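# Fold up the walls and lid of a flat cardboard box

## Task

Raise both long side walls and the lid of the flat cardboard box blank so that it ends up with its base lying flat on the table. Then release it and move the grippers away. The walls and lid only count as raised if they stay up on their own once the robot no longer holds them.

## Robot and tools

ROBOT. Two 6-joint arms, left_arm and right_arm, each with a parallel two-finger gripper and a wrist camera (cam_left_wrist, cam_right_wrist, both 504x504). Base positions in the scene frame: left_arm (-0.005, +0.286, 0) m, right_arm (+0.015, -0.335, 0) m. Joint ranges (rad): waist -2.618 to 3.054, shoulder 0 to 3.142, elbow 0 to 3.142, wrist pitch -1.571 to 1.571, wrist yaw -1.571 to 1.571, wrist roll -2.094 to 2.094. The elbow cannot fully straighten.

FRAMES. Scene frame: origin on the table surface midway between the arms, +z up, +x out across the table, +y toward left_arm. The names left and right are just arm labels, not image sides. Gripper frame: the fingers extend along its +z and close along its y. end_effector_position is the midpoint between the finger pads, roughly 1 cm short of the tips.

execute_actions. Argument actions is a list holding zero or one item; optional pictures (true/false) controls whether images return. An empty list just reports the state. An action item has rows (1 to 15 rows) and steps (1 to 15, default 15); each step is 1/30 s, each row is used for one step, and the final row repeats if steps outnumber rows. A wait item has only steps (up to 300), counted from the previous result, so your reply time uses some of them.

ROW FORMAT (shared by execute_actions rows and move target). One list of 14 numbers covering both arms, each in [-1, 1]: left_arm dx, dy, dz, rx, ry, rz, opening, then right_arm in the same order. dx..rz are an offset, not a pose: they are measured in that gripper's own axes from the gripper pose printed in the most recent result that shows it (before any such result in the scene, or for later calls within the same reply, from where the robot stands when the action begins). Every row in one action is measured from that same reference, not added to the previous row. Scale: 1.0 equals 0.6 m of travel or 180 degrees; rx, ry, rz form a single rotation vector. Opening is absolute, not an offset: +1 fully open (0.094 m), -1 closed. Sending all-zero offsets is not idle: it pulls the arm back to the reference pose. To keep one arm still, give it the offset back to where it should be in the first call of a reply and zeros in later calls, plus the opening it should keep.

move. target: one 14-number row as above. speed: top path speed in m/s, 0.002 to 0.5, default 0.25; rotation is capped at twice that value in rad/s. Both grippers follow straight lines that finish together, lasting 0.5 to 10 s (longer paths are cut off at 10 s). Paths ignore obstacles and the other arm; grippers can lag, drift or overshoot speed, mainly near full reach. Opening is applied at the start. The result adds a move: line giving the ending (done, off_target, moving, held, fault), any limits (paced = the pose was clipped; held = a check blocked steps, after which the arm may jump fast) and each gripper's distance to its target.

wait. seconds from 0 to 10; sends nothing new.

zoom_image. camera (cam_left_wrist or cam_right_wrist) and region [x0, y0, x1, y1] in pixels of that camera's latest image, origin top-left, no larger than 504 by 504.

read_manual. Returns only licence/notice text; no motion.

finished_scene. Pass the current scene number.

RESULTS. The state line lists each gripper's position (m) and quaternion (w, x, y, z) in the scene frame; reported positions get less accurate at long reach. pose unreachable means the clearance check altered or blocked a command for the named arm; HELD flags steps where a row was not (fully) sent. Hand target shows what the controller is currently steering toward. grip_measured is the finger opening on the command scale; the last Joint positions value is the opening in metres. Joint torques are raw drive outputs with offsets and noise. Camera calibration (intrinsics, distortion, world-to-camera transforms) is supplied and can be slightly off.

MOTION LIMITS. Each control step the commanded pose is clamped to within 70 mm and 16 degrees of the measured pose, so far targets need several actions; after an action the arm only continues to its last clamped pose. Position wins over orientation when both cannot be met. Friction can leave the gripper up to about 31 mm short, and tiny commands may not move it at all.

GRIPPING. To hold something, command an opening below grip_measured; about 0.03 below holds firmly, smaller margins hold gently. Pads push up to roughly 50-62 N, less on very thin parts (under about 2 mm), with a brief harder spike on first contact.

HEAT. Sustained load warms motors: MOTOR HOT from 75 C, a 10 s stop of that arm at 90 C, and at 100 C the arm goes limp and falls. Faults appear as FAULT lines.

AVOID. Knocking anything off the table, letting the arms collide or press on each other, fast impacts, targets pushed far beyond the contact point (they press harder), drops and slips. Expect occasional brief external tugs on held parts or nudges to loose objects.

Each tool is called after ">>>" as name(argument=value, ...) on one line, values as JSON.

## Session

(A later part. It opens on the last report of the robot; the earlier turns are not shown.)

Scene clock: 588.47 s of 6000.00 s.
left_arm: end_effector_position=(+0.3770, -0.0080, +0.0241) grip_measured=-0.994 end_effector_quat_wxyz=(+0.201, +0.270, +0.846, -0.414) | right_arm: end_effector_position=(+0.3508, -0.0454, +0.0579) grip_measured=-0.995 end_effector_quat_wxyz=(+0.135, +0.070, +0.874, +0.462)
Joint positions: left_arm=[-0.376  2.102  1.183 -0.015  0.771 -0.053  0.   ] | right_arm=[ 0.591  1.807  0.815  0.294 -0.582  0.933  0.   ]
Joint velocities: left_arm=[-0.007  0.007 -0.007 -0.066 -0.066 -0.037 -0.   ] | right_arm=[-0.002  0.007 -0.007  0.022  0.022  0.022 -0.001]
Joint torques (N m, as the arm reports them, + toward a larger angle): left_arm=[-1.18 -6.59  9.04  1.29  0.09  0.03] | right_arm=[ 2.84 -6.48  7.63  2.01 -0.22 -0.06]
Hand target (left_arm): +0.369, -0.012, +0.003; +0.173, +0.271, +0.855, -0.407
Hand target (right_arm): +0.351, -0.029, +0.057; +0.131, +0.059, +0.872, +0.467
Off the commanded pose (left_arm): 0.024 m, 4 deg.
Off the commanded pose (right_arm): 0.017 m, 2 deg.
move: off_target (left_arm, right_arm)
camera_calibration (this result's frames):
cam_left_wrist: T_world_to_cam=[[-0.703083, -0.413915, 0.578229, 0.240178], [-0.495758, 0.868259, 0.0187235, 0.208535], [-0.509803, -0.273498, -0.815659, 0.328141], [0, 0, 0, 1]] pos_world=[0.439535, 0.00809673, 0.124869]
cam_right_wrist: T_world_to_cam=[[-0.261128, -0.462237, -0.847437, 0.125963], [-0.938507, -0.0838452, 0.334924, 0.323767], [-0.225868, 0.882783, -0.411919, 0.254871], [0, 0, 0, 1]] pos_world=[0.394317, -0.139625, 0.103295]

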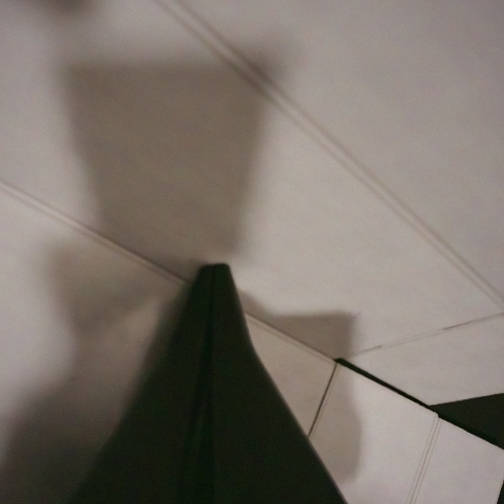

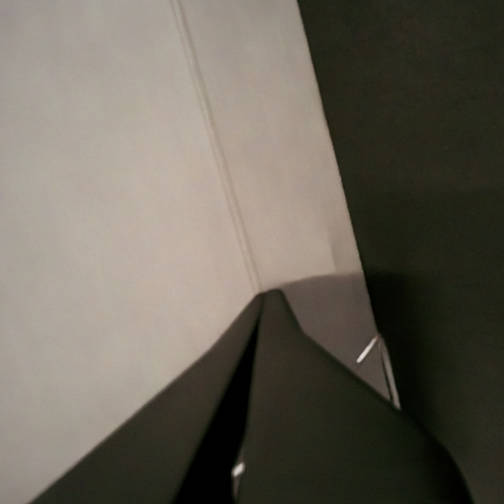

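>>> move(target=[-0.055,-0.06,-0.2,0,0,0,-1,0,-0.005,-0.008,0,0,0,-1], speed=0.15)

>>> move(target=[0.068,0.12,-0.19,0,0,-0.14,-1,0,0,0,0,0,0,-1])

>>> move(target=[0.04,0.125,0.093,0,0,0,-1,0,0,0,0,0,0,-1], speed=0.15)

Scene clock: 598.70 s of 6000.00 s.
left_arm: end_effector_position=(+0.3625, +0.0593, +0.1240) grip_measured=-0.994 end_effector_quat_wxyz=(+0.195, +0.267, +0.850, -0.411) | right_arm: end_effector_position=(+0.3503, -0.0477, +0.0559) grip_measured=-0.995 end_effector_quat_wxyz=(+0.132, +0.072, +0.876, +0.459)
Joint positions: left_arm=[-0.221  1.822  1.264 -0.529  0.848  0.137  0.   ] | right_arm=[ 0.586  1.807  0.815  0.281 -0.585  0.929  0.   ]
Joint velocities: left_arm=[-0.027 -0.017 -0.017 -0.007 -0.066  0.022 -0.001] | right_arm=[ 0.002  0.002 -0.002 -0.051  0.022  0.007  0.001]
Joint torques (N m, as the arm reports them, + toward a larger angle): left_arm=[ 0.5  -9.22 10.42  1.12  0.37  0.13] | right_arm=[ -0.03 -10.97   4.66   1.86  -0.37  -0.21]
Hand target (left_arm): +0.365, +0.060, +0.134; +0.202, +0.270, +0.846, -0.413
Hand target (right_arm): +0.349, -0.051, +0.058; +0.135, +0.070, +0.874, +0.462
Off the commanded pose (left_arm): 0.010 m, 1 deg.
Off the commanded pose (right_arm): 0.004 m, 1 deg.
After step 90, 5.70 s passed at rest.
move: done
camera_calibration (this result's frames):
cam_left_wrist: T_world_to_cam=[[-0.693787, -0.422231, 0.583421, 0.19654], [-0.498668, 0.866133, 0.0338329, 0.140387], [-0.519606, -0.26746, -0.811465, 0.423367], [0, 0, 0, 1]] pos_world=[0.426347, 0.0746251, 0.224133]
cam_right_wrist: T_world_to_cam=[[-0.268638, -0.467179, -0.842364, 0.125199], [-0.935613, -0.0813919, 0.343517, 0.322363], [-0.229045, 0.880409, -0.415233, 0.257133], [0, 0, 0, 1]] pos_world=[0.394135, -0.141654, 0.101497]

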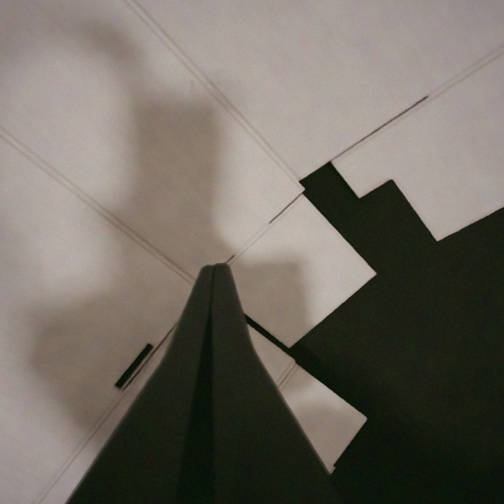

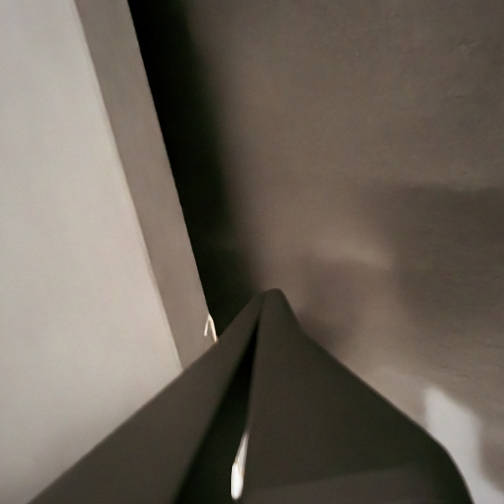

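Scene clock: 600.23 s of 6000.00 s.
left_arm: end_effector_position=(+0.3606, +0.2006, +0.1275) grip_measured=-0.994 end_effector_quat_wxyz=(+0.109, +0.075, +0.890, -0.437) | right_arm: end_effector_position=(+0.3503, -0.0477, +0.0559) grip_measured=-0.995 end_effector_quat_wxyz=(+0.132, +0.072, +0.876, +0.459)
Joint positions: left_arm=[ 0.175  1.885  1.402 -1.07   0.934  0.306  0.   ] | right_arm=[ 0.586  1.807  0.815  0.281 -0.585  0.929  0.   ]
Joint velocities: left_arm=[ 0.007  0.012 -0.012  0.037  0.007  0.022 -0.001] | right_arm=[ 0.012 -0.012 -0.002 -0.037  0.022 -0.007 -0.   ]
Joint torques (N m, as the arm reports them, + toward a larger angle): left_arm=[ 0.12 -6.86  9.84  0.42  0.39  0.18] | right_arm=[ 0.46 -9.88  5.57  1.77 -0.27 -0.14]
Hand target (left_arm): +0.363, +0.201, +0.126; +0.103, +0.074, +0.888, -0.442
Hand target (right_arm): +0.350, -0.048, +0.056; +0.132, +0.072, +0.876, +0.459
Off the commanded pose (left_arm): 0.002 m, 1 deg.
Off the commanded pose (right_arm): 0.000 m, 0 deg.
move: done
camera_calibration (this result's frames):
cam_left_wrist: T_world_to_cam=[[-0.330515, -0.534071, 0.778157, 0.119527], [-0.673135, 0.711315, 0.202288, 0.0894404], [-0.661551, -0.456945, -0.594602, 0.52456], [0, 0, 0, 1]] pos_world=[0.446734, 0.239911, 0.200801]
cam_right_wrist: T_world_to_cam=[[-0.268638, -0.467179, -0.842364, 0.125199], [-0.935613, -0.0813919, 0.343517, 0.322363], [-0.229045, 0.880409, -0.415233, 0.257133], [0, 0, 0, 1]] pos_world=[0.394135, -0.141654, 0.101497]

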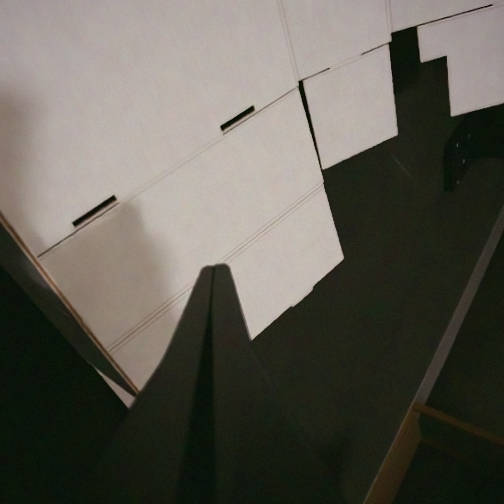

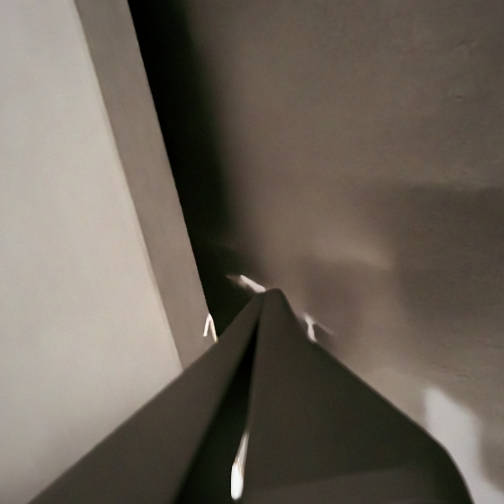

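Scene clock: 601.47 s of 6000.00 s.
left_arm: end_effector_position=(+0.3677, +0.2007, +0.0482) grip_measured=-0.994 end_effector_quat_wxyz=(+0.119, +0.083, +0.887, -0.439) | right_arm: end_effector_position=(+0.3503, -0.0477, +0.0559) grip_measured=-0.995 end_effector_quat_wxyz=(+0.132, +0.072, +0.876, +0.459)
Joint positions: left_arm=[ 0.175  2.015  1.239 -0.76   0.943  0.315  0.   ] | right_arm=[ 0.586  1.807  0.815  0.281 -0.585  0.929  0.   ]
Joint velocities: left_arm=[-0.012 -0.007  0.002  0.051 -0.051 -0.022  0.001] | right_arm=[-0.002 -0.002 -0.002 -0.007  0.037 -0.007 -0.   ]
Joint torques (N m, as the arm reports them, + toward a larger angle): left_arm=[ 0.56 -7.08  4.59  0.73  0.24  0.1 ] | right_arm=[ 0.37 -9.87  5.57  1.75 -0.27 -0.12]
Hand target (left_arm): +0.362, +0.203, +0.031; +0.108, +0.075, +0.890, -0.437
Hand target (right_arm): +0.350, -0.048, +0.056; +0.132, +0.072, +0.876, +0.459
Off the commanded pose (left_arm): 0.018 m, 2 deg.
Off the commanded pose (right_arm): 0.000 m, 0 deg.
move: off_target (left_arm)
camera_calibration (this result's frames):
cam_left_wrist: T_world_to_cam=[[-0.353717, -0.527973, 0.772094, 0.191204], [-0.67391, 0.716281, 0.181071, 0.110441], [-0.648637, -0.456274, -0.609167, 0.477902], [0, 0, 0, 1]] pos_world=[0.452045, 0.239898, 0.123497]
cam_right_wrist: T_world_to_cam=[[-0.268638, -0.467179, -0.842364, 0.125199], [-0.935613, -0.0813919, 0.343517, 0.322363], [-0.229045, 0.880409, -0.415233, 0.257133], [0, 0, 0, 1]] pos_world=[0.394135, -0.141654, 0.101497]

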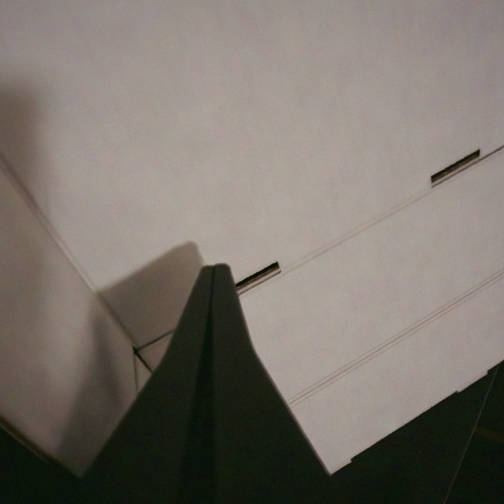

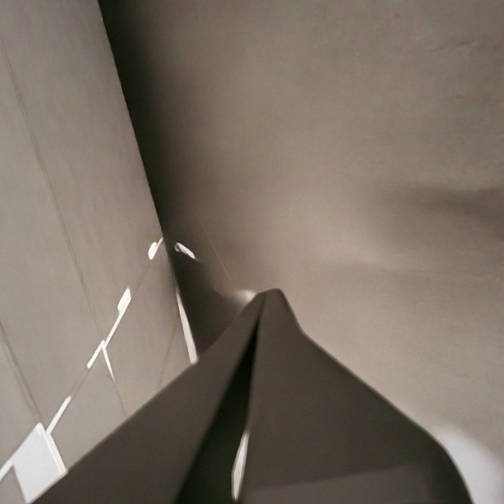

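>>> move(target=[-0.06,-0.21,-0.13,0,0,0,-1,0,0,0,0,0,0,-1], speed=0.15)

>>> move(target=[0,0.1,-0.13,0,0,0,-1,0,0,0,0,0,0,-1])

Scene clock: 607.53 s of 6000.00 s.
left_arm: end_effector_position=(+0.3587, +0.1872, +0.1923) grip_measured=-0.994 end_effector_quat_wxyz=(+0.118, +0.079, +0.886, -0.441) | right_arm: end_effector_position=(+0.3503, -0.0477, +0.0559) grip_measured=-0.995 end_effector_quat_wxyz=(+0.132, +0.072, +0.876, +0.459)
Joint positions: left_arm=[ 0.142  1.815  1.561 -1.234  0.947  0.248  0.   ] | right_arm=[ 0.586  1.807  0.815  0.281 -0.585  0.929  0.   ]
Joint velocities: left_arm=[-0.012 -0.002  0.002 -0.037 -0.007 -0.022 -0.001] | right_arm=[ 0.012  0.017  0.002  0.037 -0.022 -0.007  0.   ]
Joint torques (N m, as the arm reports them, + toward a larger angle): left_arm=[-0.57 -8.68 10.04  0.43  0.27  0.  ] | right_arm=[ 0.42 -9.91  5.54  1.79 -0.29 -0.12]
Hand target (left_arm): +0.358, +0.184, +0.200; +0.119, +0.083, +0.887, -0.439
Hand target (right_arm): +0.350, -0.048, +0.056; +0.132, +0.072, +0.876, +0.459
Off the commanded pose (left_arm): 0.008 m, 1 deg.
Off the commanded pose (right_arm): 0.000 m, 0 deg.
After step 90, 1.43 s passed at rest.
move: done
camera_calibration (this result's frames):
cam_left_wrist: T_world_to_cam=[[-0.346168, -0.524894, 0.777595, 0.0652624], [-0.676937, 0.713606, 0.180342, 0.0896714], [-0.649557, -0.463954, -0.602348, 0.554182], [0, 0, 0, 1]] pos_world=[0.443266, 0.227381, 0.266891]
cam_right_wrist: T_world_to_cam=[[-0.268638, -0.467179, -0.842364, 0.125199], [-0.935613, -0.0813919, 0.343517, 0.322363], [-0.229045, 0.880409, -0.415233, 0.257133], [0, 0, 0, 1]] pos_world=[0.394135, -0.141654, 0.101497]

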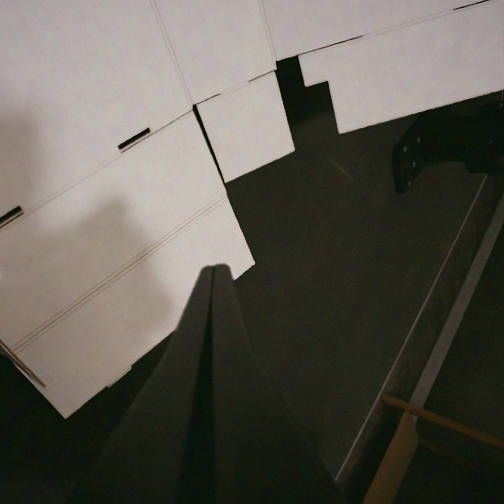

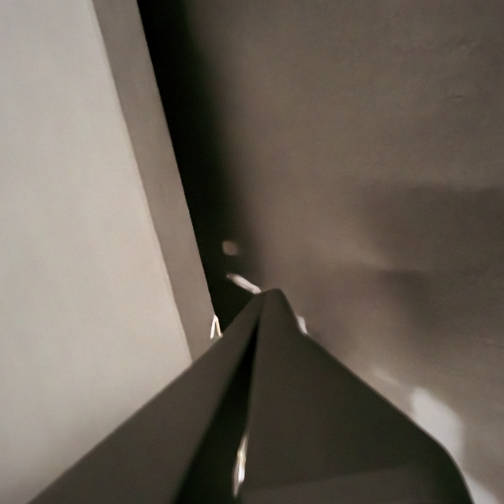

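Scene clock: 608.57 s of 6000.00 s.
left_arm: end_effector_position=(+0.3621, +0.2857, +0.1938) grip_measured=-0.994 end_effector_quat_wxyz=(+0.143, +0.063, +0.887, -0.433) | right_arm: end_effector_position=(+0.3503, -0.0477, +0.0559) grip_measured=-0.995 end_effector_quat_wxyz=(+0.132, +0.072, +0.876, +0.459)
Joint positions: left_arm=[ 0.413  1.964  1.761 -1.555  0.935  0.622  0.   ] | right_arm=[ 0.586  1.807  0.815  0.281 -0.585  0.929  0.   ]
Joint velocities: left_arm=[ 0.002  0.007 -0.012 -0.007  0.051 -0.022 -0.   ] | right_arm=[ 0.012 -0.002  0.002 -0.066 -0.095 -0.007 -0.001]
Joint torques (N m, as the arm reports them, + toward a larger angle): left_arm=[-0.32 -7.73  9.59 -0.1   0.22  0.09] | right_arm=[ 0.44 -9.85  5.51  1.77 -0.26 -0.14]
Hand target (left_arm): +0.364, +0.285, +0.192; +0.137, +0.068, +0.889, -0.431
Hand target (right_arm): +0.350, -0.048, +0.056; +0.132, +0.072, +0.876, +0.459
Off the commanded pose (left_arm): 0.002 m, 4 deg.
Off the commanded pose (right_arm): 0.000 m, 0 deg.
joint sent to its limit (left arm) — the command would take joint 4 (wrist pitch) past its lower limit, so that joint was sent only as far as its limit.
move: off_target (left_arm)
camera_calibration (this result's frames):
cam_left_wrist: T_world_to_cam=[[-0.343343, -0.548732, 0.76224, 0.125782], [-0.718647, 0.676013, 0.162951, 0.0506264], [-0.604701, -0.491833, -0.626448, 0.599402], [0, 0, 0, 1]] pos_world=[0.442027, 0.329602, 0.271369]
cam_right_wrist: T_world_to_cam=[[-0.268638, -0.467179, -0.842364, 0.125199], [-0.935613, -0.0813919, 0.343517, 0.322363], [-0.229045, 0.880409, -0.415233, 0.257133], [0, 0, 0, 1]] pos_world=[0.394135, -0.141654, 0.101497]

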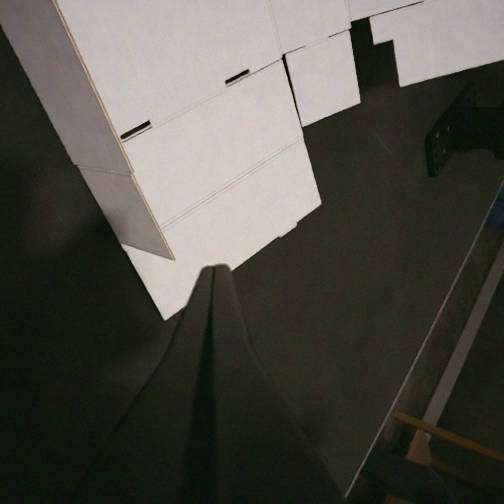

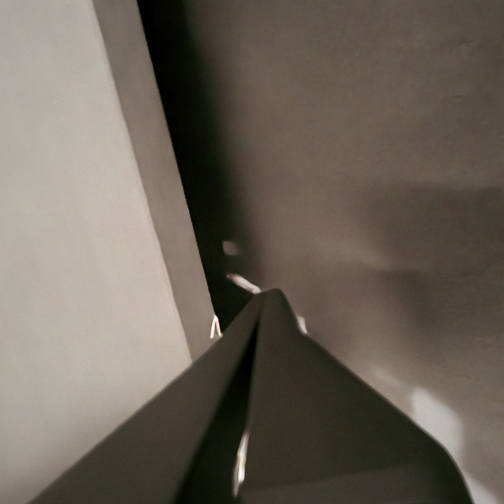

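>>> move(target=[0,0.215,0.22,0,0,0,-1,0,0,0,0,0,0,-1], speed=0.15)

Scene clock: 617.87 s of 6000.00 s.
left_arm: end_effector_position=(+0.4245, +0.2679, +0.0297) grip_measured=-0.994 end_effector_quat_wxyz=(+0.154, +0.069, +0.889, -0.426) | right_arm: end_effector_position=(+0.3503, -0.0477, +0.0559) grip_measured=-0.995 end_effector_quat_wxyz=(+0.132, +0.072, +0.876, +0.459)
Joint positions: left_arm=[ 0.315  2.251  1.543 -0.886  0.94   0.452  0.   ] | right_arm=[ 0.586  1.807  0.815  0.281 -0.585  0.929  0.   ]
Joint velocities: left_arm=[ 0.007 -0.022 -0.002 -0.007 -0.022  0.022 -0.   ] | right_arm=[ 0.002 -0.007  0.007  0.022 -0.037 -0.022 -0.   ]
Joint torques (N m, as the arm reports them, + toward a larger angle): left_arm=[-0.49 -9.64  5.54  0.57  0.4  -0.05] | right_arm=[ 0.45 -9.91  5.54  1.78 -0.25 -0.13]
Hand target (left_arm): +0.420, +0.262, +0.020; +0.143, +0.064, +0.887, -0.434
Hand target (right_arm): +0.350, -0.048, +0.056; +0.132, +0.072, +0.876, +0.459
Off the commanded pose (left_arm): 0.013 m, 2 deg.
Off the commanded pose (right_arm): 0.000 m, 0 deg.
After step 90, 4.50 s passed at rest.
move: off_target (left_arm)
camera_calibration (this result's frames):
cam_left_wrist: T_world_to_cam=[[-0.360701, -0.55993, 0.745904, 0.27332], [-0.723313, 0.67283, 0.1553, 0.13736], [-0.588824, -0.483505, -0.647695, 0.517229], [0, 0, 0, 1]] pos_world=[0.502498, 0.310703, 0.109804]
cam_right_wrist: T_world_to_cam=[[-0.268638, -0.467179, -0.842364, 0.125199], [-0.935613, -0.0813919, 0.343517, 0.322363], [-0.229045, 0.880409, -0.415233, 0.257133], [0, 0, 0, 1]] pos_world=[0.394135, -0.141654, 0.101497]

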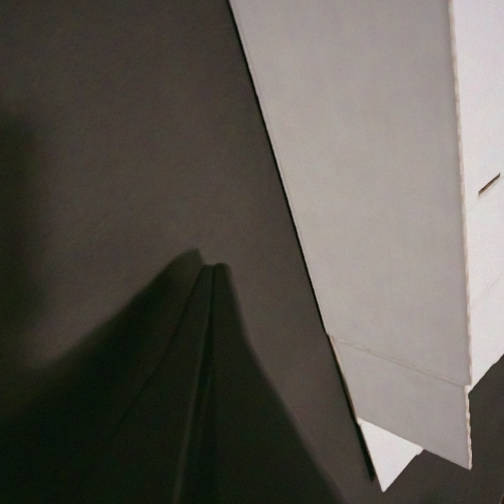

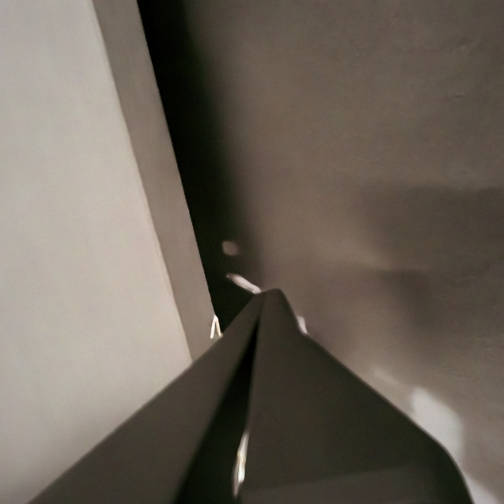

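>>> move(target=[0.003,-0.025,0.087,0,0.01,0,-1,-0.117,-0.032,0.048,0,0,0,-1], speed=0.05)

Scene clock: 627.13 s of 6000.00 s.
left_arm: end_effector_position=(+0.4362, +0.2231, +0.0186) grip_measured=-0.994 end_effector_quat_wxyz=(+0.151, +0.078, +0.888, -0.427) | right_arm: end_effector_position=(+0.4205, -0.0526, +0.0364) grip_measured=-0.995 end_effector_quat_wxyz=(+0.132, +0.074, +0.877, +0.457)
Joint positions: left_arm=[ 0.202  2.251  1.492 -0.704  0.935  0.294  0.   ] | right_arm=[ 0.49   2.045  1.082  0.203 -0.652  0.852  0.   ]
Joint velocities: left_arm=[-0.007 -0.007  0.002  0.037  0.007 -0.095 -0.001] | right_arm=[ 0.012 -0.007  0.012 -0.051 -0.051 -0.11  -0.   ]
Joint torques (N m, as the arm reports them, + toward a larger angle): left_arm=[ -0.75 -10.63   4.83   0.76   0.23  -0.03] | right_arm=[  0.06 -11.25   7.19   1.62  -0.37  -0.23]
Hand target (left_arm): +0.430, +0.218, +0.009; +0.139, +0.076, +0.891, -0.426
Hand target (right_arm): +0.426, -0.052, +0.037; +0.131, +0.072, +0.876, +0.459
Off the commanded pose (left_arm): 0.012 m, 1 deg.
Off the commanded pose (right_arm): 0.005 m, 0 deg.
After step 90, 4.40 s passed at rest.
move: off_target (left_arm)
camera_calibration (this result's frames):
cam_left_wrist: T_world_to_cam=[[-0.373271, -0.554467, 0.743798, 0.2651], [-0.710792, 0.686159, 0.154793, 0.169202], [-0.596191, -0.470906, -0.650234, 0.495729], [0, 0, 0, 1]] pos_world=[0.514771, 0.264331, 0.0989675]
cam_right_wrist: T_world_to_cam=[[-0.273246, -0.468792, -0.839983, 0.127079], [-0.934947, -0.0759983, 0.346552, 0.394224], [-0.226298, 0.880033, -0.417529, 0.268349], [0, 0, 0, 1]] pos_world=[0.464029, -0.146622, 0.0821685]

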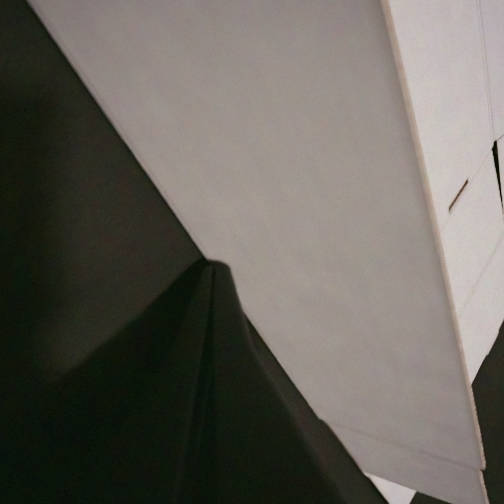

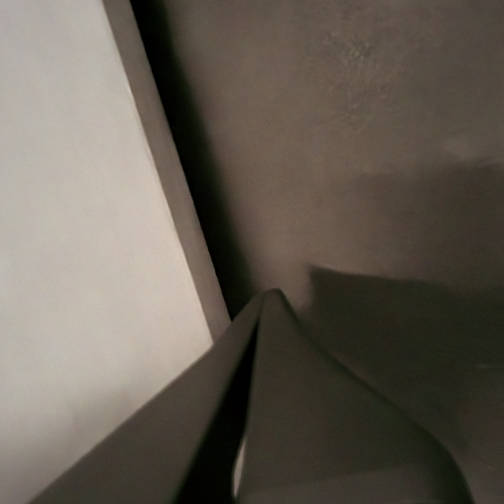

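>>> move(target=[0.005,0.01,0.01,0,0,0,-1,-0.012,0.005,-0.04,0,0,0,-1], speed=0.05)

>>> move(target=[0.005,0.01,0.01,0,0,0,-1,0.015,0.055,0.05,0,0,0,-1], speed=0.04)

Scene clock: 633.67 s of 6000.00 s.
left_arm: end_effector_position=(+0.4387, +0.2236, +0.0189) grip_measured=-0.994 end_effector_quat_wxyz=(+0.157, +0.080, +0.888, -0.425) | right_arm: end_effector_position=(+0.4220, -0.0693, +0.0469) grip_measured=-0.995 end_effector_quat_wxyz=(+0.130, +0.077, +0.878, +0.454)
Joint positions: left_arm=[ 0.202  2.251  1.492 -0.69   0.935  0.292  0.   ] | right_arm=[ 0.45   2.003  1.083  0.132 -0.675  0.818  0.   ]
Joint velocities: left_arm=[-0.002 -0.012 -0.032  0.022 -0.022 -0.007 -0.   ] | right_arm=[-0.002 -0.022 -0.007 -0.037  0.007 -0.022 -0.   ]
Joint torques (N m, as the arm reports them, + toward a larger angle): left_arm=[-0.05 -9.78  6.25  0.78  0.31  0.05] | right_arm=[  0.14 -14.03   5.38   1.57  -0.39  -0.2 ]
Hand target (left_arm): +0.436, +0.222, +0.010; +0.151, +0.078, +0.888, -0.427
Hand target (right_arm): +0.420, -0.071, +0.053; +0.132, +0.074, +0.876, +0.457
Off the commanded pose (left_arm): 0.010 m, 1 deg.
Off the commanded pose (right_arm): 0.007 m, 1 deg.
After step 90, 2.73 s passed at rest.
move: done
camera_calibration (this result's frames):
cam_left_wrist: T_world_to_cam=[[-0.381431, -0.556507, 0.738112, 0.270201], [-0.713714, 0.684742, 0.147446, 0.172369], [-0.587472, -0.470561, -0.658369, 0.493865], [0, 0, 0, 1]] pos_world=[0.516217, 0.264734, 0.100292]
cam_right_wrist: T_world_to_cam=[[-0.280691, -0.471945, -0.835751, 0.131211], [-0.933238, -0.0692307, 0.352526, 0.390206], [-0.224233, 0.878906, -0.421004, 0.28693], [0, 0, 0, 1]] pos_world=[0.465324, -0.163245, 0.0929009]

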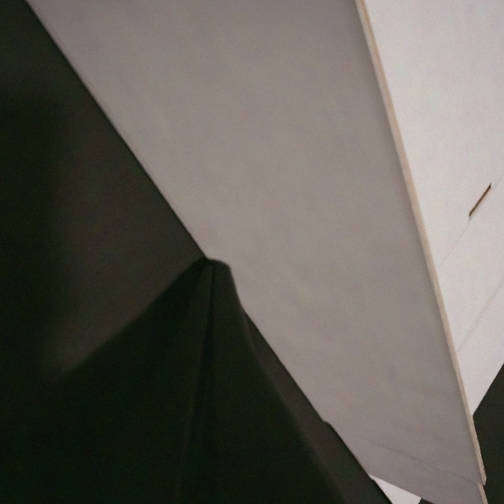

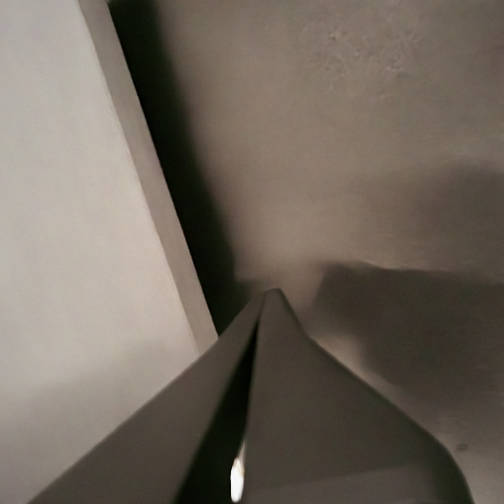

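Scene clock: 635.13 s of 6000.00 s.
left_arm: end_effector_position=(+0.4413, +0.2240, +0.0192) grip_measured=-0.994 end_effector_quat_wxyz=(+0.163, +0.083, +0.887, -0.423) | right_arm: end_effector_position=(+0.4174, -0.0311, +0.0540) grip_measured=-0.995 end_effector_quat_wxyz=(+0.127, +0.078, +0.880, +0.451)
Joint positions: left_arm=[ 0.202  2.251  1.492 -0.675  0.935  0.292  0.   ] | right_arm=[ 0.546  2.018  1.137  0.132 -0.604  0.898  0.   ]
Joint velocities: left_arm=[-0.002 -0.022  0.017 -0.037 -0.007 -0.066 -0.001] | right_arm=[-0.007 -0.012 -0.007  0.037 -0.081 -0.051  0.001]
Joint torques (N m, as the arm reports them, + toward a larger angle): left_arm=[-0.05 -9.78  6.33  0.84  0.32  0.02] | right_arm=[  1.17 -11.25   7.41   1.8   -0.21  -0.04]
Hand target (left_arm): +0.439, +0.223, +0.010; +0.156, +0.080, +0.888, -0.425
Hand target (right_arm): +0.422, -0.025, +0.056; +0.131, +0.077, +0.878, +0.454
Off the commanded pose (left_arm): 0.010 m, 1 deg.
Off the commanded pose (right_arm): 0.009 m, 1 deg.
move: done
camera_calibration (this result's frames):
cam_left_wrist: T_world_to_cam=[[-0.39247, -0.558441, 0.730828, 0.276647], [-0.715863, 0.684366, 0.138505, 0.175081], [-0.577501, -0.468814, -0.668361, 0.491253], [0, 0, 0, 1]] pos_world=[0.517609, 0.264978, 0.101903]
cam_right_wrist: T_world_to_cam=[[-0.285825, -0.477322, -0.830944, 0.155564], [-0.93082, -0.0678121, 0.359133, 0.384735], [-0.22777, 0.876108, -0.424919, 0.256941], [0, 0, 0, 1]] pos_world=[0.461107, -0.124764, 0.100273]

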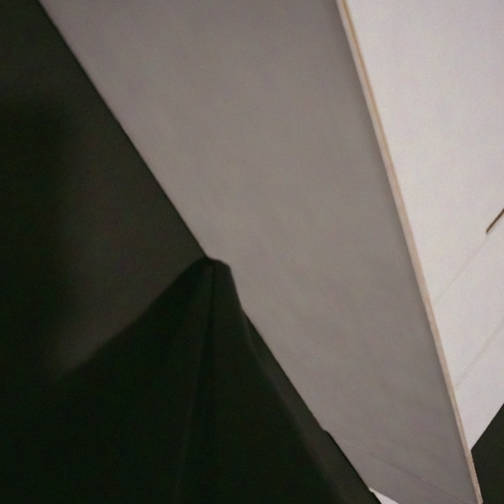

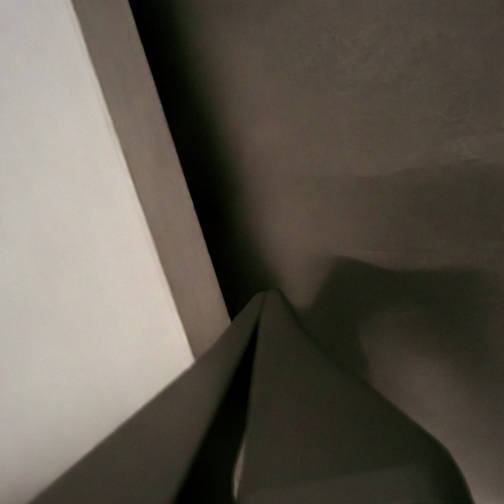

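>>> move(target=[-0.05,-0.127,-0.125,-0.13,0.04,0.03,-1,-0.01,-0.03,-0.03,0,0,0,-1], speed=0.15)

>>> move(target=[-0.032,-0.175,0.092,0,0,0,-1,0,0,0,0,0,0,-1])

>>> move(target=[0.045,0.055,0.12,0,0,0,-1,0,0,0,0,0,0,-1], speed=0.1)

Scene clock: 661.43 s of 6000.00 s.
left_arm: end_effector_position=(+0.4292, +0.2346, +0.1199) grip_measured=-0.994 end_effector_quat_wxyz=(+0.139, +0.114, +0.957, -0.227) | right_arm: end_effector_position=(+0.4216, -0.0523, +0.0478) grip_measured=-0.995 end_effector_quat_wxyz=(+0.128, +0.078, +0.880, +0.451)
Joint positions: left_arm=[ 0.1    2.007  1.716 -1.072  0.5    0.254  0.   ] | right_arm=[ 0.493  2.018  1.114  0.129 -0.641  0.852  0.   ]
Joint velocities: left_arm=[-0.007  0.002 -0.012 -0.095  0.022 -0.022  0.001] | right_arm=[ 0.022  0.017 -0.012  0.007  0.022  0.007  0.001]
Joint torques (N m, as the arm reports them, + toward a larger angle): left_arm=[ -0.42 -10.78  10.33   0.63   0.02  -0.06] | right_arm=[ -0.06 -14.4    4.52   1.63  -0.37  -0.23]
Hand target (left_arm): +0.430, +0.233, +0.129; +0.143, +0.115, +0.958, -0.221
Hand target (right_arm): +0.418, -0.057, +0.050; +0.127, +0.078, +0.880, +0.451
Off the commanded pose (left_arm): 0.010 m, 1 deg.
Off the commanded pose (right_arm): 0.007 m, 0 deg.
After step 90, 21.23 s passed at rest.
move: done
camera_calibration (this result's frames):
cam_left_wrist: T_world_to_cam=[[-0.386635, -0.811677, 0.437829, 0.29623], [-0.714849, 0.563713, 0.413786, 0.140142], [-0.58267, -0.152997, -0.798178, 0.500151], [0, 0, 0, 1]] pos_world=[0.506136, 0.237965, 0.211523]
cam_right_wrist: T_world_to_cam=[[-0.285235, -0.478026, -0.830742, 0.141251], [-0.931174, -0.0671222, 0.358342, 0.389694], [-0.227058, 0.875777, -0.42598, 0.273557], [0, 0, 0, 1]] pos_world=[0.465276, -0.145896, 0.0942293]

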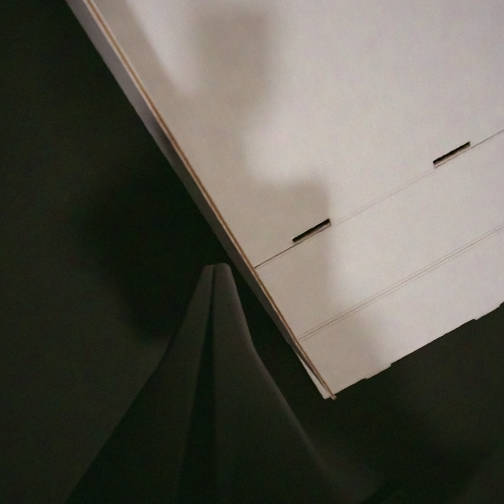

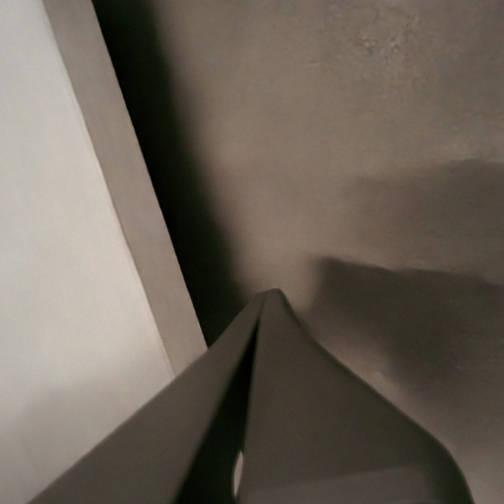

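Scene clock: 662.53 s of 6000.00 s.
left_arm: end_effector_position=(+0.4277, +0.1097, +0.1236) grip_measured=-0.994 end_effector_quat_wxyz=(+0.137, +0.122, +0.955, -0.233) | right_arm: end_effector_position=(+0.4216, -0.0523, +0.0478) grip_measured=-0.995 end_effector_quat_wxyz=(+0.128, +0.078, +0.880, +0.451)
Joint positions: left_arm=[-0.204  2.007  1.716 -0.931  0.432 -0.055  0.   ] | right_arm=[ 0.493  2.018  1.114  0.129 -0.641  0.852  0.   ]
Joint velocities: left_arm=[ 0.007  0.017 -0.027  0.051 -0.022 -0.037 -0.001] | right_arm=[-0.002  0.002 -0.002 -0.007  0.007 -0.007 -0.   ]
Joint torques (N m, as the arm reports them, + toward a larger angle): left_arm=[  0.18 -10.62   7.04   1.25  -0.04  -0.07] | right_arm=[  0.48 -12.65   5.76   1.71  -0.3   -0.12]
Hand target (left_arm): +0.428, +0.114, +0.120; +0.138, +0.114, +0.957, -0.228
Hand target (right_arm): +0.422, -0.052, +0.048; +0.128, +0.078, +0.880, +0.451
Off the commanded pose (left_arm): 0.006 m, 1 deg.
Off the commanded pose (right_arm): 0.000 m, 0 deg.
move: done
camera_calibration (this result's frames):
cam_left_wrist: T_world_to_cam=[[-0.402441, -0.799258, 0.44635, 0.197059], [-0.703801, 0.581927, 0.407462, 0.201941], [-0.58541, -0.150162, -0.79671, 0.483855], [0, 0, 0, 1]] pos_world=[0.504684, 0.112643, 0.215252]
cam_right_wrist: T_world_to_cam=[[-0.285235, -0.478026, -0.830742, 0.141251], [-0.931174, -0.0671222, 0.358342, 0.389694], [-0.227058, 0.875777, -0.42598, 0.273557], [0, 0, 0, 1]] pos_world=[0.465276, -0.145896, 0.0942293]

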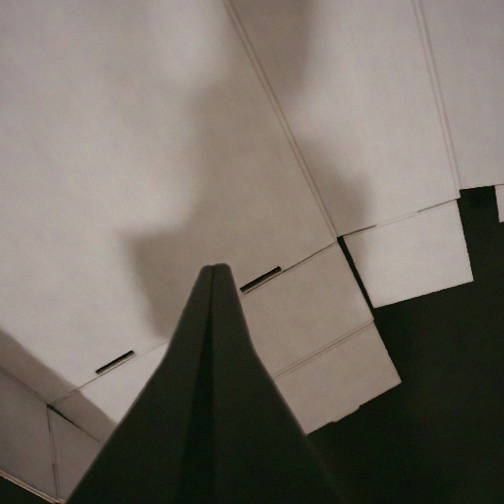

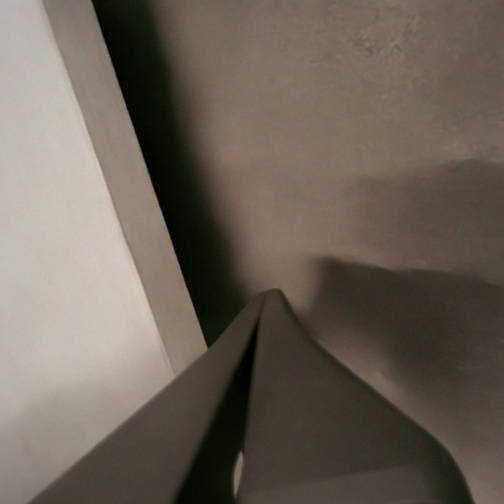

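Scene clock: 663.93 s of 6000.00 s.
left_arm: end_effector_position=(+0.4320, +0.1087, +0.0531) grip_measured=-0.994 end_effector_quat_wxyz=(+0.149, +0.125, +0.953, -0.234) | right_arm: end_effector_position=(+0.4216, -0.0523, +0.0478) grip_measured=-0.995 end_effector_quat_wxyz=(+0.128, +0.078, +0.880, +0.451)
Joint positions: left_arm=[-0.204  2.057  1.497 -0.638  0.432 -0.055  0.   ] | right_arm=[ 0.493  2.018  1.114  0.129 -0.641  0.852  0.   ]
Joint velocities: left_arm=[-0.002 -0.007 -0.022 -0.007 -0.081 -0.007  0.001] | right_arm=[-0.002 -0.002  0.007 -0.081  0.022 -0.066  0.   ]
Joint torques (N m, as the arm reports them, + toward a larger angle): left_arm=[-0.03 -9.21  6.63  1.3   0.09  0.01] | right_arm=[  0.47 -12.54   5.79   1.67  -0.3   -0.11]
Hand target (left_arm): +0.428, +0.109, +0.040; +0.137, +0.122, +0.955, -0.233
Hand target (right_arm): +0.422, -0.052, +0.048; +0.128, +0.078, +0.880, +0.451
Off the commanded pose (left_arm): 0.014 m, 1 deg.
Off the commanded pose (right_arm): 0.000 m, 0 deg.
move: off_target (left_arm)
camera_calibration (this result's frames):
cam_left_wrist: T_world_to_cam=[[-0.412657, -0.796839, 0.441318, 0.233864], [-0.712955, 0.584094, 0.387981, 0.239029], [-0.566929, -0.154537, -0.809141, 0.42318], [0, 0, 0, 1]] pos_world=[0.506836, 0.112134, 0.146465]
cam_right_wrist: T_world_to_cam=[[-0.285235, -0.478026, -0.830742, 0.141251], [-0.931174, -0.0671222, 0.358342, 0.389694], [-0.227058, 0.875777, -0.42598, 0.273557], [0, 0, 0, 1]] pos_world=[0.465276, -0.145896, 0.0942293]

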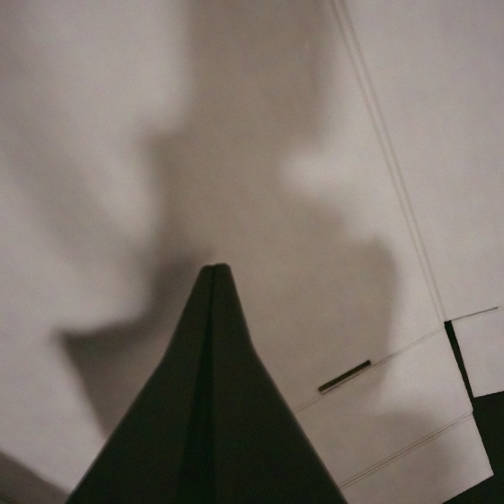

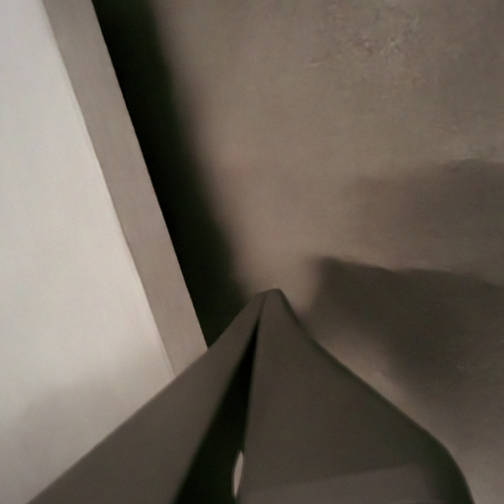

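>>> move(target=[0.04,0.04,0.085,0,0.02,0,-1,0,0,0,0,0,0,-1], speed=0.05)

>>> move(target=[0.015,0.012,0.03,0,0.01,0,-1,-0.018,0.05,-0.055,0,0,0,-1], speed=0.05)

Scene clock: 668.47 s of 6000.00 s.
left_arm: end_effector_position=(+0.4405, +0.1056, +0.0212) grip_measured=-0.994 end_effector_quat_wxyz=(+0.148, +0.134, +0.951, -0.237) | right_arm: end_effector_position=(+0.4216, -0.0523, +0.0478) grip_measured=-0.995 end_effector_quat_wxyz=(+0.128, +0.078, +0.880, +0.451)
Joint positions: left_arm=[-0.203  2.138  1.486 -0.552  0.44  -0.034  0.   ] | right_arm=[ 0.493  2.018  1.114  0.129 -0.641  0.852  0.   ]
Joint velocities: left_arm=[-0.002 -0.002  0.002  0.022 -0.007  0.037  0.001] | right_arm=[ 0.012 -0.022 -0.012 -0.037 -0.022  0.022 -0.   ]
Joint torques (N m, as the arm reports them, + toward a larger angle): left_arm=[ 0.07 -7.84  5.33  1.25  0.04  0.16] | right_arm=[  0.47 -12.52   5.77   1.71  -0.31  -0.13]
Hand target (left_arm): +0.428, +0.110, -0.007; +0.119, +0.132, +0.957, -0.230
Hand target (right_arm): +0.422, -0.052, +0.048; +0.128, +0.078, +0.880, +0.451
Off the commanded pose (left_arm): 0.032 m, 4 deg.
Off the commanded pose (right_arm): 0.000 m, 0 deg.
After step 90, 0.07 s passed at rest.
move: off_target (left_arm)
camera_calibration (this result's frames):
cam_left_wrist: T_world_to_cam=[[-0.430211, -0.787504, 0.441312, 0.255657], [-0.702542, 0.599063, 0.384134, 0.253222], [-0.566881, -0.144781, -0.810978, 0.400714], [0, 0, 0, 1]] pos_world=[0.515042, 0.107651, 0.114875]
cam_right_wrist: T_world_to_cam=[[-0.285235, -0.478026, -0.830742, 0.141251], [-0.931174, -0.0671222, 0.358342, 0.389694], [-0.227058, 0.875777, -0.42598, 0.273557], [0, 0, 0, 1]] pos_world=[0.465276, -0.145896, 0.0942293]

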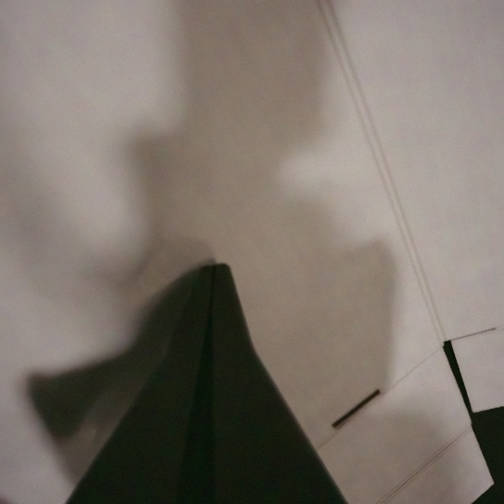

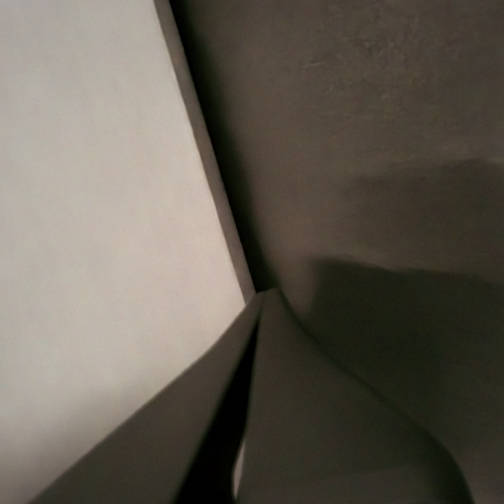

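Scene clock: 669.70 s of 6000.00 s.
left_arm: end_effector_position=(+0.4416, +0.1044, +0.0214) grip_measured=-0.994 end_effector_quat_wxyz=(+0.151, +0.137, +0.949, -0.239) | right_arm: end_effector_position=(+0.4162, -0.0636, +0.0751) grip_measured=-0.995 end_effector_quat_wxyz=(+0.115, +0.086, +0.886, +0.441)
Joint positions: left_arm=[-0.203  2.139  1.486 -0.544  0.446 -0.031  0.   ] | right_arm=[ 0.473  1.933  1.148 -0.04  -0.649  0.833  0.   ]
Joint velocities: left_arm=[ 0.017  0.012  0.002  0.037 -0.007 -0.037 -0.   ] | right_arm=[-0.012 -0.027 -0.022 -0.007  0.051 -0.007 -0.   ]
Joint torques (N m, as the arm reports them, + toward a larger angle): left_arm=[-0.11 -7.73  7.92  1.28  0.05  0.15] | right_arm=[ -0.13 -13.88   7.78   1.59  -0.47  -0.11]
Hand target (left_arm): +0.438, +0.105, +0.001; +0.133, +0.138, +0.953, -0.234
Hand target (right_arm): +0.422, -0.063, +0.093; +0.128, +0.078, +0.880, +0.451
Off the commanded pose (left_arm): 0.022 m, 2 deg.
Off the commanded pose (right_arm): 0.019 m, 2 deg.
move: off_target (left_arm, right_arm)
camera_calibration (this result's frames):
cam_left_wrist: T_world_to_cam=[[-0.43694, -0.782769, 0.44312, 0.257573], [-0.701989, 0.604768, 0.376121, 0.253992], [-0.562401, -0.146723, -0.813743, 0.399627], [0, 0, 0, 1]] pos_world=[0.515594, 0.106648, 0.115526]
cam_right_wrist: T_world_to_cam=[[-0.31351, -0.491949, -0.812217, 0.166481], [-0.919307, -0.0570267, 0.389386, 0.36742], [-0.237877, 0.868754, -0.434374, 0.298532], [0, 0, 0, 1]] pos_world=[0.460979, -0.156498, 0.121825]

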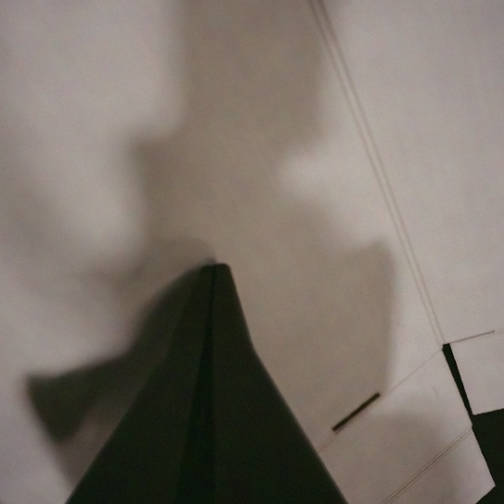

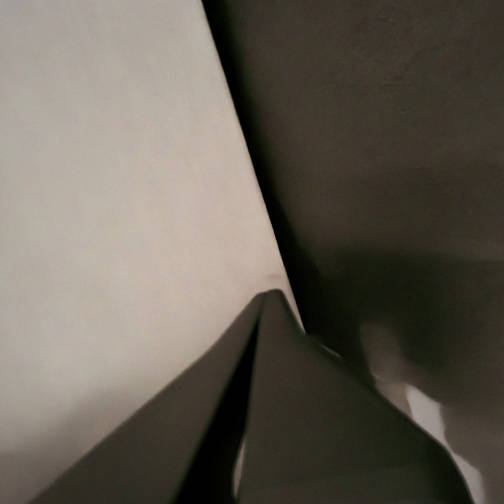

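>>> move(target=[0.015,0.005,0.035,0,0.01,0,-1,0,0.013,0.088,0,0,0,-1], speed=0.04)

Scene clock: 674.37 s of 6000.00 s.
left_arm: end_effector_position=(+0.4447, +0.1020, +0.0213) grip_measured=-0.994 end_effector_quat_wxyz=(+0.158, +0.140, +0.947, -0.242) | right_arm: end_effector_position=(+0.4249, -0.0273, +0.0459) grip_measured=-0.995 end_effector_quat_wxyz=(+0.108, +0.090, +0.890, +0.434)
Joint positions: left_arm=[-0.205  2.144  1.486 -0.524  0.451 -0.031  0.   ] | right_arm=[ 0.55   2.066  1.223  0.036 -0.591  0.9    0.   ]
Joint velocities: left_arm=[-0.007 -0.007 -0.022  0.037  0.022  0.007  0.   ] | right_arm=[ 0.007  0.022 -0.002  0.037  0.051  0.007 -0.001]
Joint torques (N m, as the arm reports them, + toward a larger angle): left_arm=[-0.94 -7.62  7.94  1.23  0.03  0.02] | right_arm=[  1.3  -11.92   7.68   1.83  -0.24  -0.04]
Hand target (left_arm): +0.438, +0.099, -0.000; +0.136, +0.141, +0.952, -0.237
Hand target (right_arm): +0.431, -0.019, +0.051; +0.116, +0.086, +0.886, +0.441
Off the commanded pose (left_arm): 0.023 m, 3 deg.
Off the commanded pose (right_arm): 0.012 m, 1 deg.
move: off_target (left_arm, right_arm)
camera_calibration (this result's frames):
cam_left_wrist: T_world_to_cam=[[-0.446233, -0.77768, 0.442821, 0.260696], [-0.704786, 0.610326, 0.361634, 0.258604], [-0.5515, -0.150721, -0.820445, 0.396621], [0, 0, 0, 1]] pos_world=[0.517328, 0.104684, 0.116444]
cam_right_wrist: T_world_to_cam=[[-0.329599, -0.50246, -0.799311, 0.169354], [-0.911906, -0.0498454, 0.407362, 0.385112], [-0.244525, 0.863162, -0.441767, 0.259417], [0, 0, 0, 1]] pos_world=[0.470438, -0.119629, 0.0930888]

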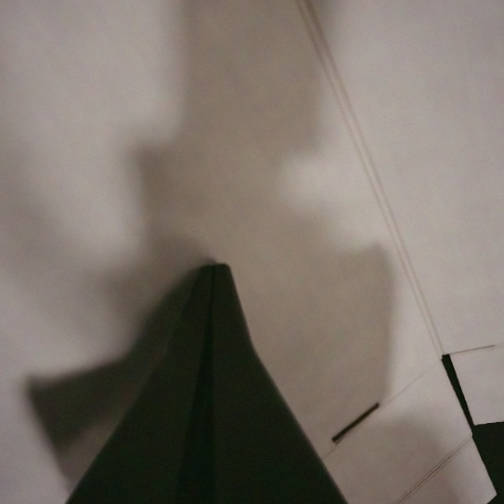

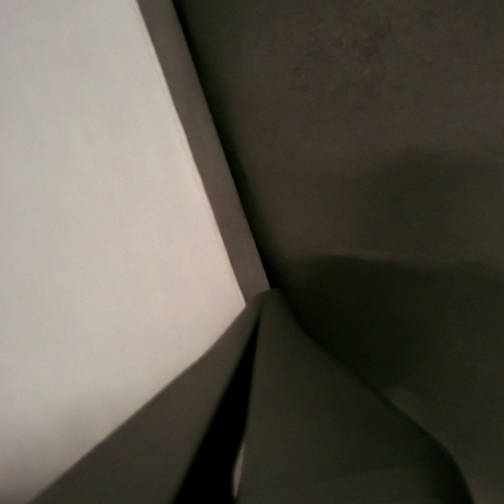

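>>> move(target=[0.02,0.005,0.035,0,0.02,0,-1,0.005,0.075,0.037,0,0,0,-1], speed=0.04)

Scene clock: 680.13 s of 6000.00 s.
left_arm: end_effector_position=(+0.4476, +0.1001, +0.0212) grip_measured=-0.994 end_effector_quat_wxyz=(+0.158, +0.144, +0.946, -0.245) | right_arm: end_effector_position=(+0.4292, +0.0031, +0.0623) grip_measured=-0.995 end_effector_quat_wxyz=(+0.109, +0.100, +0.895, +0.422)
Joint positions: left_arm=[-0.205  2.157  1.504 -0.528  0.458 -0.024  0.   ] | right_arm=[ 0.619  2.085  1.342 -0.052 -0.517  0.962  0.   ]
Joint velocities: left_arm=[-0.007  0.007  0.007  0.022 -0.022 -0.066  0.   ] | right_arm=[-0.002 -0.012 -0.002  0.007 -0.007 -0.007 -0.   ]
Joint torques (N m, as the arm reports them, + toward a larger angle): left_arm=[-0.88 -7.45  9.03  1.03  0.    0.13] | right_arm=[  1.94 -12.44   8.18   1.88  -0.41   0.02]
Hand target (left_arm): +0.439, +0.097, -0.001; +0.128, +0.147, +0.952, -0.237
Hand target (right_arm): +0.429, +0.017, +0.068; +0.108, +0.090, +0.890, +0.434
Off the commanded pose (left_arm): 0.025 m, 4 deg.
Off the commanded pose (right_arm): 0.016 m, 2 deg.
After step 110, 0.57 s passed at rest.
move: off_target (left_arm, right_arm)
camera_calibration (this result's frames):
cam_left_wrist: T_world_to_cam=[[-0.453382, -0.771588, 0.446202, 0.2631], [-0.70068, 0.617952, 0.356628, 0.259403], [-0.550902, -0.150956, -0.820804, 0.397613], [0, 0, 0, 1]] pos_world=[0.520089, 0.102729, 0.116456]
cam_right_wrist: T_world_to_cam=[[-0.347961, -0.514479, -0.783731, 0.206012], [-0.908473, -0.0214047, 0.417395, 0.381688], [-0.231516, 0.857236, -0.459942, 0.237061], [0, 0, 0, 1]] pos_world=[0.473321, -0.0890581, 0.111178]

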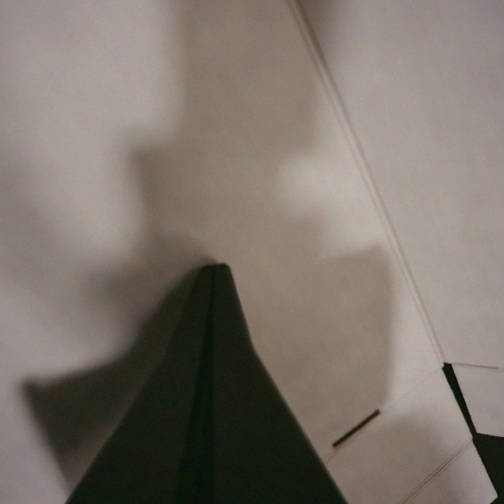

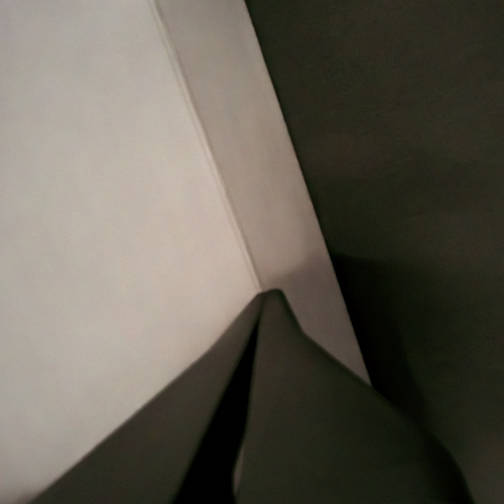

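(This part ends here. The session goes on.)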